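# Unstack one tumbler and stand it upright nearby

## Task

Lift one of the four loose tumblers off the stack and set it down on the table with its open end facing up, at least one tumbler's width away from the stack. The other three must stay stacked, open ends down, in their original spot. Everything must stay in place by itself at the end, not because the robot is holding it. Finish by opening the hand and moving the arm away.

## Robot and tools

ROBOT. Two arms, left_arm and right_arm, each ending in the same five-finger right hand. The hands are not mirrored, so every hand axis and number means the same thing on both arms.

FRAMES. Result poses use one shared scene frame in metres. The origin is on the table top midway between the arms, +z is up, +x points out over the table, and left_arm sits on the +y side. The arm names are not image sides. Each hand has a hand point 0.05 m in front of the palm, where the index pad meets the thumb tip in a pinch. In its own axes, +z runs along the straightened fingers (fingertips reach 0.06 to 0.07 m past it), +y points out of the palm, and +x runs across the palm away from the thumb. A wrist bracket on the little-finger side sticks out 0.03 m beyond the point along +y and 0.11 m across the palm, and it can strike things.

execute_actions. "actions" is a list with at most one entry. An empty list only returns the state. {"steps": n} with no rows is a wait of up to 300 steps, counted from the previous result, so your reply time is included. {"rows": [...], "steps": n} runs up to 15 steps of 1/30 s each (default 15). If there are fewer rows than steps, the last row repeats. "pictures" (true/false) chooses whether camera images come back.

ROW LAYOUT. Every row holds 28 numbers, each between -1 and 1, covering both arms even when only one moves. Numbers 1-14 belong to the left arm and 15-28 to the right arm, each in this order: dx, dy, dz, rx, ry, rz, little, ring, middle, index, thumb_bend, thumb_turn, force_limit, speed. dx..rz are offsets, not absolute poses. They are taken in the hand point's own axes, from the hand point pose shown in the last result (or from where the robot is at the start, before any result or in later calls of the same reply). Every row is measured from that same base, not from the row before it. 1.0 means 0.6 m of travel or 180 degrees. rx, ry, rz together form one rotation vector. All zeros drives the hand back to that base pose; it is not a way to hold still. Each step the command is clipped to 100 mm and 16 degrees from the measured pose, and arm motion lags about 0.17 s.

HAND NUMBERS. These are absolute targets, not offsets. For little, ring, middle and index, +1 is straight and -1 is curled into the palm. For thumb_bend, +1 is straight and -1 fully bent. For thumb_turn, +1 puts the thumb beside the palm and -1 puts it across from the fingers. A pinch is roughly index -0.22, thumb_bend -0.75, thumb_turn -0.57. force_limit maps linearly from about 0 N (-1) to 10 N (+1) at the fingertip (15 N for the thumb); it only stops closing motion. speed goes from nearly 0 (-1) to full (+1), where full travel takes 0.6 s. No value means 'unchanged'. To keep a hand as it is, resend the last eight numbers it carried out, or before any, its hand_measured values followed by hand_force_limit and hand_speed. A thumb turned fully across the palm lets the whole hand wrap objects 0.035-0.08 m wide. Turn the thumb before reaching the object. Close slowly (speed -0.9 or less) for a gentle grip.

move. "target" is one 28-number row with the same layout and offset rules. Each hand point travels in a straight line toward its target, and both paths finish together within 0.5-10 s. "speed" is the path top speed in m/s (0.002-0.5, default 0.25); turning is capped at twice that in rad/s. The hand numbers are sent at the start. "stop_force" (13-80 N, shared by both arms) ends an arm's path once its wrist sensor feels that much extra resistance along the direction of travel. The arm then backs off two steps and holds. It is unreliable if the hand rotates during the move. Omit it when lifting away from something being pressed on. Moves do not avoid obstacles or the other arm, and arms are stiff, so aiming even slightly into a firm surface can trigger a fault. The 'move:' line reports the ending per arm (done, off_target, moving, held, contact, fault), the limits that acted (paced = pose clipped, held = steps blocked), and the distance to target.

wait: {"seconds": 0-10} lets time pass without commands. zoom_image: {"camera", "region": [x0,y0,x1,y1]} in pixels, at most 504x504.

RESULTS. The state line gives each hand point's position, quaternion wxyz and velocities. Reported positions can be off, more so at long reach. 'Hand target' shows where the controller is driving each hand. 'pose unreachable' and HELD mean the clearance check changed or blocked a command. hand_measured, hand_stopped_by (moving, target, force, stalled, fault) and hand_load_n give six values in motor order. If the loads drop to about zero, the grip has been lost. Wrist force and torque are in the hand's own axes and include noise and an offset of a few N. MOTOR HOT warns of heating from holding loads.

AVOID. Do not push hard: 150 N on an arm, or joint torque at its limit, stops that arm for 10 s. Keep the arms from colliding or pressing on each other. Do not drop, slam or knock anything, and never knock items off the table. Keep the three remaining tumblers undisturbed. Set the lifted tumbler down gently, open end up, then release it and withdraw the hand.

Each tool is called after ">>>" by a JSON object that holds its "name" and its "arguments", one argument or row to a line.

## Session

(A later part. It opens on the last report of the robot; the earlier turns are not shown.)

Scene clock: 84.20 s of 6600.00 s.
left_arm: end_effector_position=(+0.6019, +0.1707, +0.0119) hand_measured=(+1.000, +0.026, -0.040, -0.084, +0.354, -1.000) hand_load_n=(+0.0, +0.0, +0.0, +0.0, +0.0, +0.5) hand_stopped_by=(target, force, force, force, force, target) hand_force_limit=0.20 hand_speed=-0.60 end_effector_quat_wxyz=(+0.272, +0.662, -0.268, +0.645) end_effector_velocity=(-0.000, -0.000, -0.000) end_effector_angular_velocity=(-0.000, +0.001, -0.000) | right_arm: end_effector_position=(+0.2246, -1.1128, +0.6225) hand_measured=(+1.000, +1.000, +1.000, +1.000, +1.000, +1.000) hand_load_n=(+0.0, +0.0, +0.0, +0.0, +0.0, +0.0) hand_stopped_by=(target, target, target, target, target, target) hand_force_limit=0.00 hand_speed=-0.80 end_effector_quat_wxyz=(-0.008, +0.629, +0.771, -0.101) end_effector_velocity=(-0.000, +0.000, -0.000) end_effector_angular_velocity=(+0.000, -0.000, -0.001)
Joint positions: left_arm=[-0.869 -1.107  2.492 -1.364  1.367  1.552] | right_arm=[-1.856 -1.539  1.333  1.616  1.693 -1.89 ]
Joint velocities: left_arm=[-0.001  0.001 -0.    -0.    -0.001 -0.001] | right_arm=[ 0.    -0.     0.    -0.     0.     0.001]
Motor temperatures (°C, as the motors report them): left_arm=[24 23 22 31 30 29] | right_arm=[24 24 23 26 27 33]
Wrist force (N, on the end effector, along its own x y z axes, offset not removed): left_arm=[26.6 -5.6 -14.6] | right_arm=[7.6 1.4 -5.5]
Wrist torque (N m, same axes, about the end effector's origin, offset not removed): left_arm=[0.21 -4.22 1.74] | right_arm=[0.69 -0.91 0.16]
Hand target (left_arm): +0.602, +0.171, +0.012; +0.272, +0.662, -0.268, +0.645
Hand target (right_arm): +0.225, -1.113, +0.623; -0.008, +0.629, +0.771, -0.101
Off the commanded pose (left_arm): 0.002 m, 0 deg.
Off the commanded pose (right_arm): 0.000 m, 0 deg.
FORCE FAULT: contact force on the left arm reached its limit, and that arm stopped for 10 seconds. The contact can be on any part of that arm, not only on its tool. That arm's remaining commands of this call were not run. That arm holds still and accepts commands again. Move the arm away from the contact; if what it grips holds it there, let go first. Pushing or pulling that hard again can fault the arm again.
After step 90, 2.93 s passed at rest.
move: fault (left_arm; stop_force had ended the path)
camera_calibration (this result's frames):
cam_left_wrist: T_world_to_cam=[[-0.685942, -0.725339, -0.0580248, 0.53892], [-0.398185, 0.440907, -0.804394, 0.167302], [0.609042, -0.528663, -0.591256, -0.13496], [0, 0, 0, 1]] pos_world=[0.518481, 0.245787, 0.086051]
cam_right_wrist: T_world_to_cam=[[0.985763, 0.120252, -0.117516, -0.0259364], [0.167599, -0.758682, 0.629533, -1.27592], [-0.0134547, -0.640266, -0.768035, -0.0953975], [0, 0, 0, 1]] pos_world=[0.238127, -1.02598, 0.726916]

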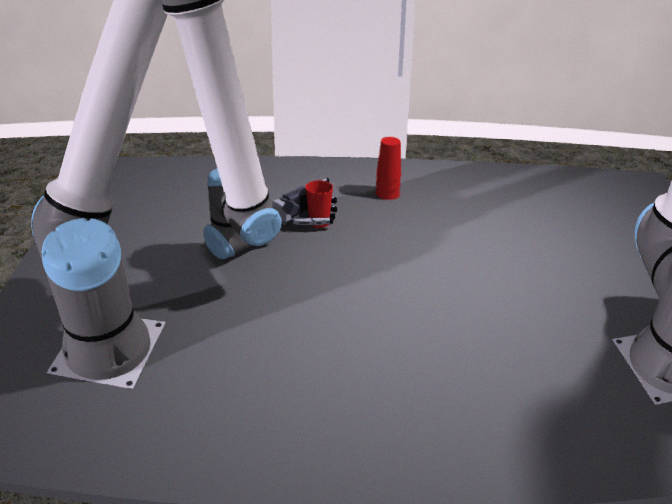

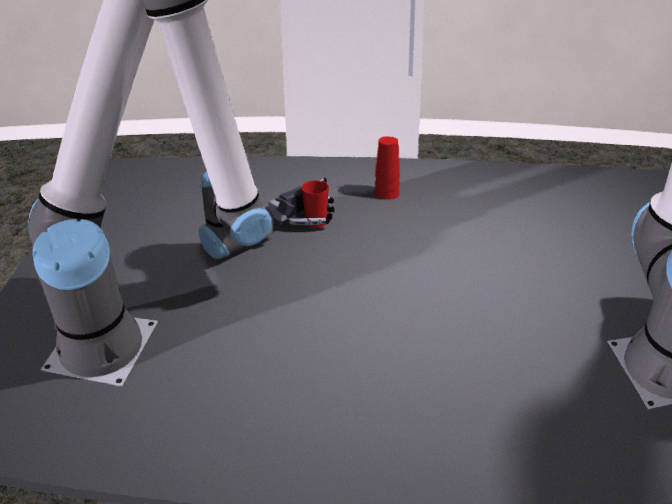

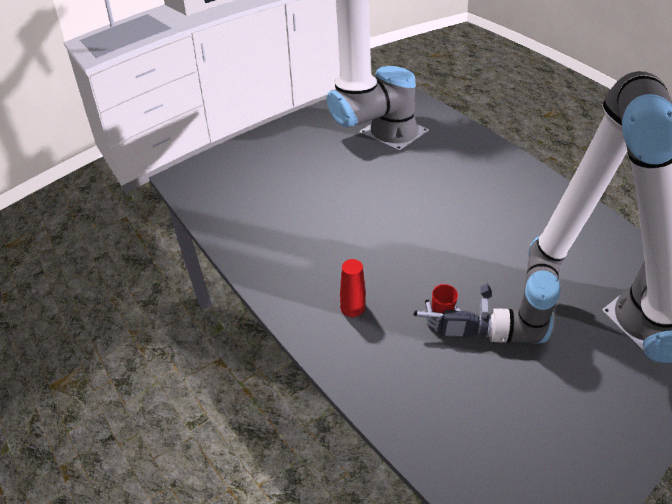

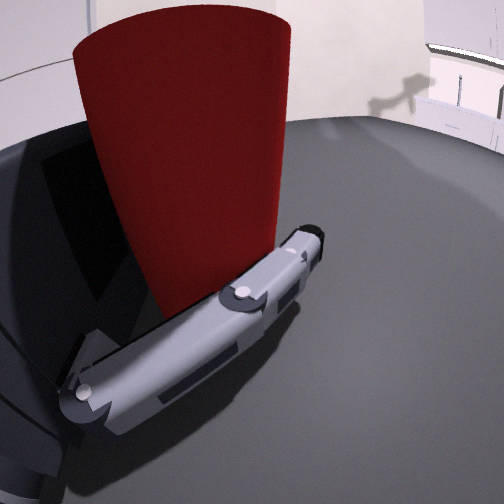

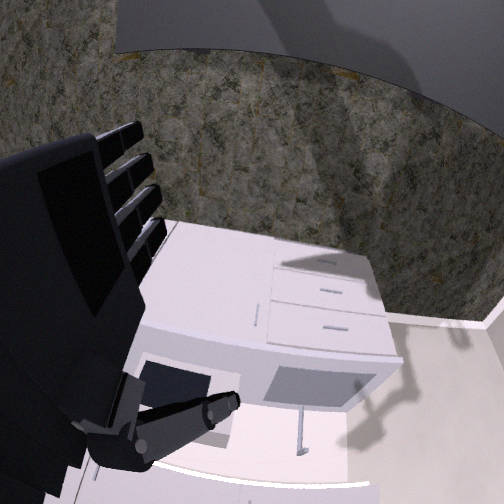

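Cup slid up in the hand; it rests on the table. Open, rise a little and retreat.

>>> {"name": "move", "arguments": {
  "target": [0.02,0,0,0,0,0,1,1,1,1,1,-1,0.2,-0.6,0,0,0,0,0,0,1,1,1,1,1,1,0,-0.8],
  "speed": 0.01
}}

>>> {"name": "move", "arguments": {
  "target": [0,0,-0.25,0,0,0,1,1,1,1,1,-1,0.2,-0.6,0,0,0,0,0,0,1,1,1,1,1,1,0,-0.8],
  "speed": 0.1
}}

Scene clock: 89.07 s of 6600.00 s.
left_arm: end_effector_position=(+0.6022, +0.1707, +0.0239) hand_measured=(+1.000, +1.000, +1.000, +1.000, +1.000, -1.000) hand_load_n=(+0.0, +0.0, +0.0, +0.0, +0.0, +0.0) hand_stopped_by=(target, target, target, target, target, target) hand_force_limit=0.20 hand_speed=-0.60 end_effector_quat_wxyz=(+0.272, +0.662, -0.268, +0.645) end_effector_velocity=(-0.001, +0.002, -0.001) end_effector_angular_velocity=(+0.003, +0.002, -0.001) | right_arm: end_effector_position=(+0.2246, -1.1128, +0.6225) hand_measured=(+1.000, +1.000, +1.000, +1.000, +1.000, +1.000) hand_load_n=(+0.0, +0.0, +0.0, +0.0, +0.0, +0.0) hand_stopped_by=(target, target, target, target, target, target) hand_force_limit=0.00 hand_speed=-0.80 end_effector_quat_wxyz=(-0.008, +0.629, +0.771, -0.101) end_effector_velocity=(-0.000, +0.000, -0.000) end_effector_angular_velocity=(+0.001, +0.001, +0.000)
Joint positions: left_arm=[-0.869 -1.139  2.492 -1.333  1.367  1.552] | right_arm=[-1.856 -1.539  1.333  1.616  1.693 -1.89 ]
Joint velocities: left_arm=[0.001 0.    0.003 0.    0.002 0.   ] | right_arm=[-0.     0.     0.001  0.     0.002 -0.   ]
Motor temperatures (°C, as the motors report them): left_arm=[24 23 22 31 30 29] | right_arm=[24 24 23 26 27 33]
Wrist force (N, on the end effector, along its own x y z axes, offset not removed): left_arm=[0.3 -0.9 -2.1] | right_arm=[0.4 -1.6 -3.0]
Wrist torque (N m, same axes, about the end effector's origin, offset not removed): left_arm=[0.23 -0.10 0.04] | right_arm=[0.28 0.00 -0.41]
Hand target (left_arm): +0.602, +0.171, +0.024; +0.272, +0.662, -0.268, +0.645
Hand target (right_arm): +0.225, -1.113, +0.623; -0.008, +0.629, +0.771, -0.101
Off the commanded pose (left_arm): 0.000 m, 0 deg.
Off the commanded pose (right_arm): 0.000 m, 0 deg.
move: done
camera_calibration (this result's frames):
cam_left_wrist: T_world_to_cam=[[-0.685943, -0.725339, -0.058018, 0.539792], [-0.398203, 0.440916, -0.80438, 0.177087], [0.609029, -0.528656, -0.591276, -0.128062], [0, 0, 0, 1]] pos_world=[0.518776, 0.245751, 0.0980432]
cam_right_wrist: T_world_to_cam=[[0.985763, 0.120252, -0.117516, -0.0259363], [0.167599, -0.758682, 0.629533, -1.27592], [-0.0134547, -0.640266, -0.768035, -0.0953975], [0, 0, 0, 1]] pos_world=[0.238127, -1.02598, 0.726916]

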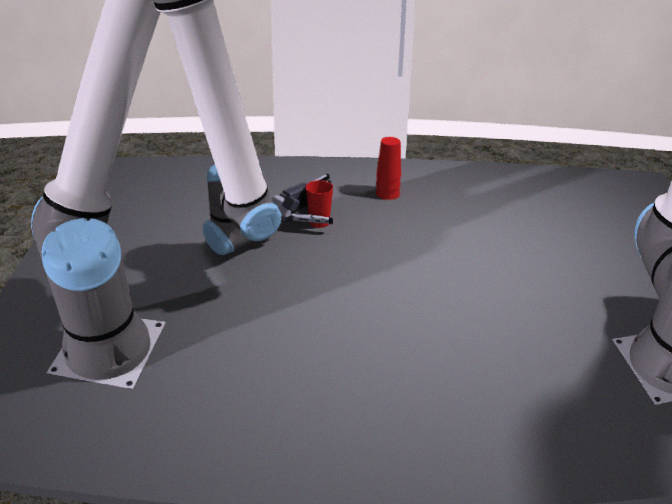

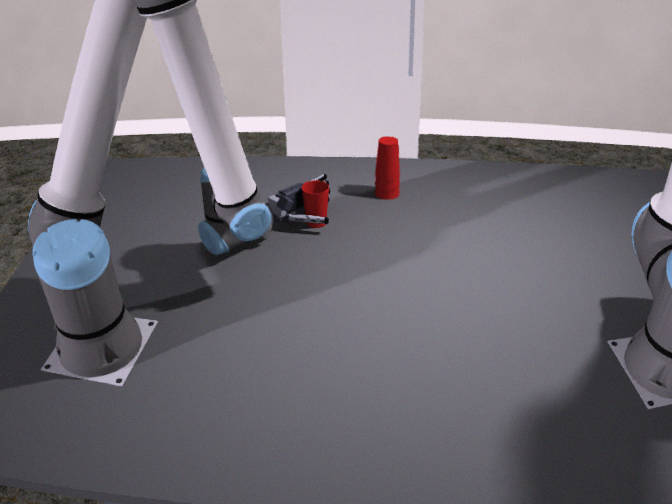

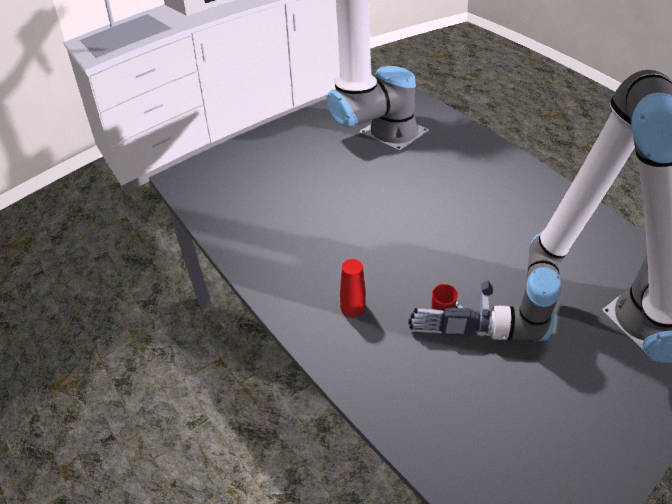

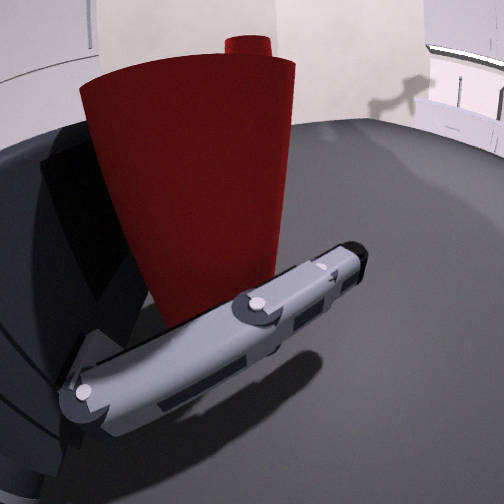

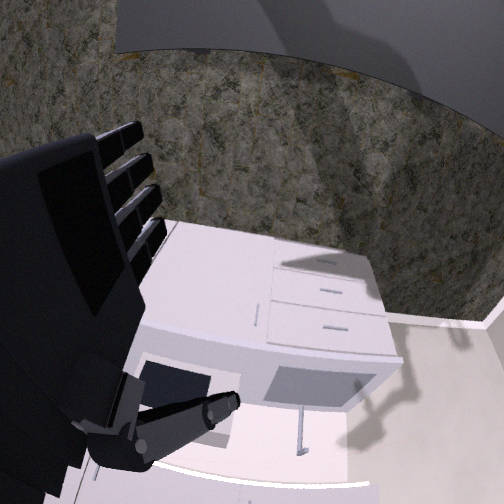

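Scene clock: 91.07 s of 6600.00 s.
left_arm: end_effector_position=(+0.4961, +0.2762, +0.0271) hand_measured=(+1.000, +1.000, +1.000, +1.000, +1.000, -1.000) hand_load_n=(+0.0, +0.0, +0.0, +0.0, +0.0, +0.0) hand_stopped_by=(target, target, target, target, target, target) hand_force_limit=0.20 hand_speed=-0.60 end_effector_quat_wxyz=(+0.272, +0.662, -0.268, +0.645) end_effector_velocity=(-0.002, -0.001, +0.001) end_effector_angular_velocity=(-0.002, -0.002, -0.003) | right_arm: end_effector_position=(+0.2246, -1.1128, +0.6225) hand_measured=(+1.000, +1.000, +1.000, +1.000, +1.000, +1.000) hand_load_n=(+0.0, +0.0, +0.0, +0.0, +0.0, +0.0) hand_stopped_by=(target, target, target, target, target, target) hand_force_limit=0.00 hand_speed=-0.80 end_effector_quat_wxyz=(-0.008, +0.629, +0.771, -0.101) end_effector_velocity=(-0.000, -0.000, -0.000) end_effector_angular_velocity=(+0.000, -0.000, -0.001)
Joint positions: left_arm=[-1.006 -1.209  2.789 -1.559  1.23   1.549] | right_arm=[-1.856 -1.539  1.333  1.616  1.693 -1.89 ]
Joint velocities: left_arm=[-0.008 -0.     0.004 -0.007 -0.006  0.   ] | right_arm=[-0.  0. -0.  0. -0.  0.]
Motor temperatures (°C, as the motors report them): left_arm=[24 23 22 31 30 29] | right_arm=[24 24 23 26 27 33]
Wrist force (N, on the end effector, along its own x y z axes, offset not removed): left_arm=[-0.5 -2.8 -1.5] | right_arm=[3.8 2.3 -2.9]
Wrist torque (N m, same axes, about the end effector's origin, offset not removed): left_arm=[-0.10 -0.01 0.03] | right_arm=[0.84 -0.20 0.20]
Hand target (left_arm): +0.496, +0.276, +0.027; +0.272, +0.662, -0.268, +0.645
Hand target (right_arm): +0.225, -1.113, +0.623; -0.008, +0.629, +0.771, -0.101
Off the commanded pose (left_arm): 0.000 m, 0 deg.
Off the commanded pose (right_arm): 0.000 m, 0 deg.
move: done
camera_calibration (this result's frames):
cam_left_wrist: T_world_to_cam=[[-0.686012, -0.725282, -0.0579057, 0.543728], [-0.398167, 0.440834, -0.804443, 0.0908698], [0.608975, -0.528801, -0.591201, -0.00566617], [0, 0, 0, 1]] pos_world=[0.412636, 0.351302, 0.101235]
cam_right_wrist: T_world_to_cam=[[0.985763, 0.120252, -0.117516, -0.0259363], [0.1676, -0.758682, 0.629533, -1.27592], [-0.0134547, -0.640266, -0.768035, -0.0953975], [0, 0, 0, 1]] pos_world=[0.238127, -1.02598, 0.726916]

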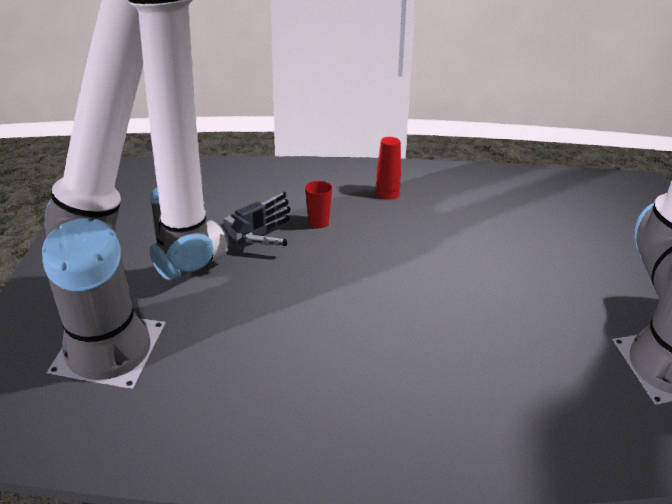

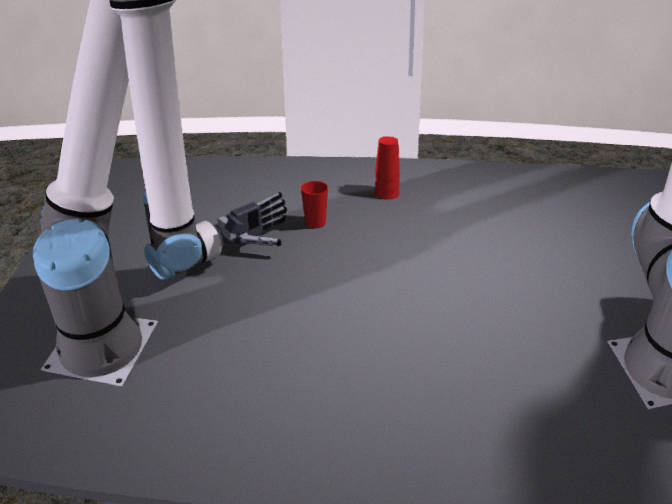

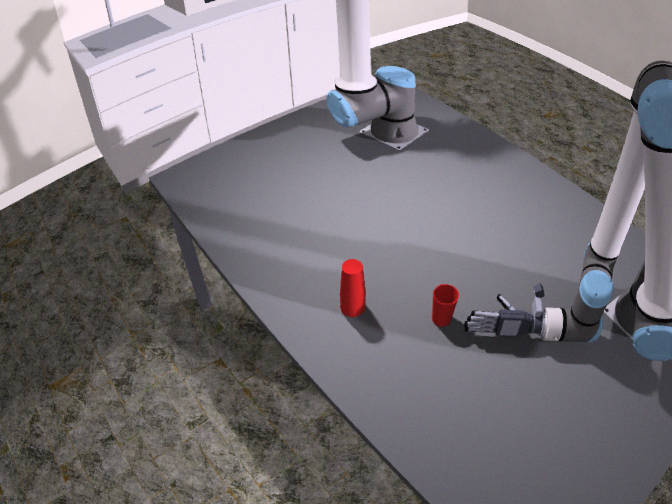

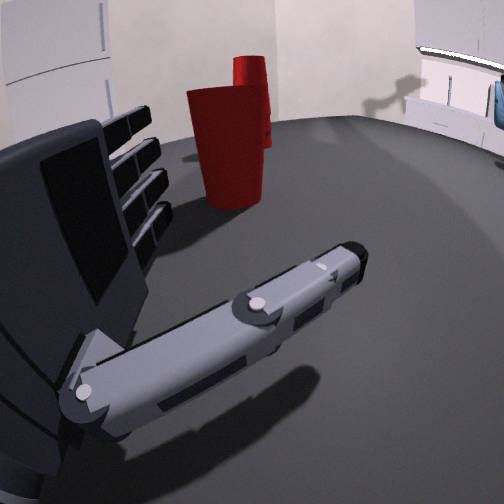

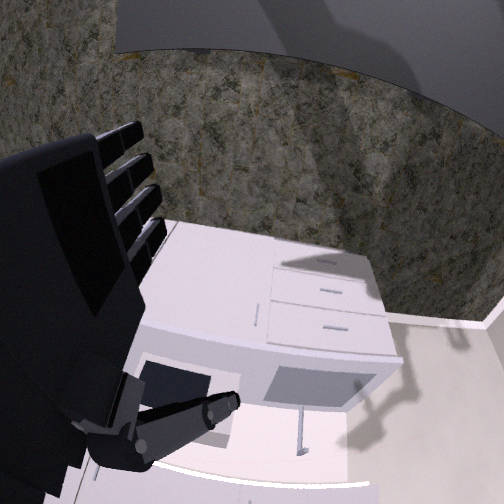

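>>> {"name": "finished_scene", "arguments": {
  "scene": 2
}}

The scene is finished: the task was done.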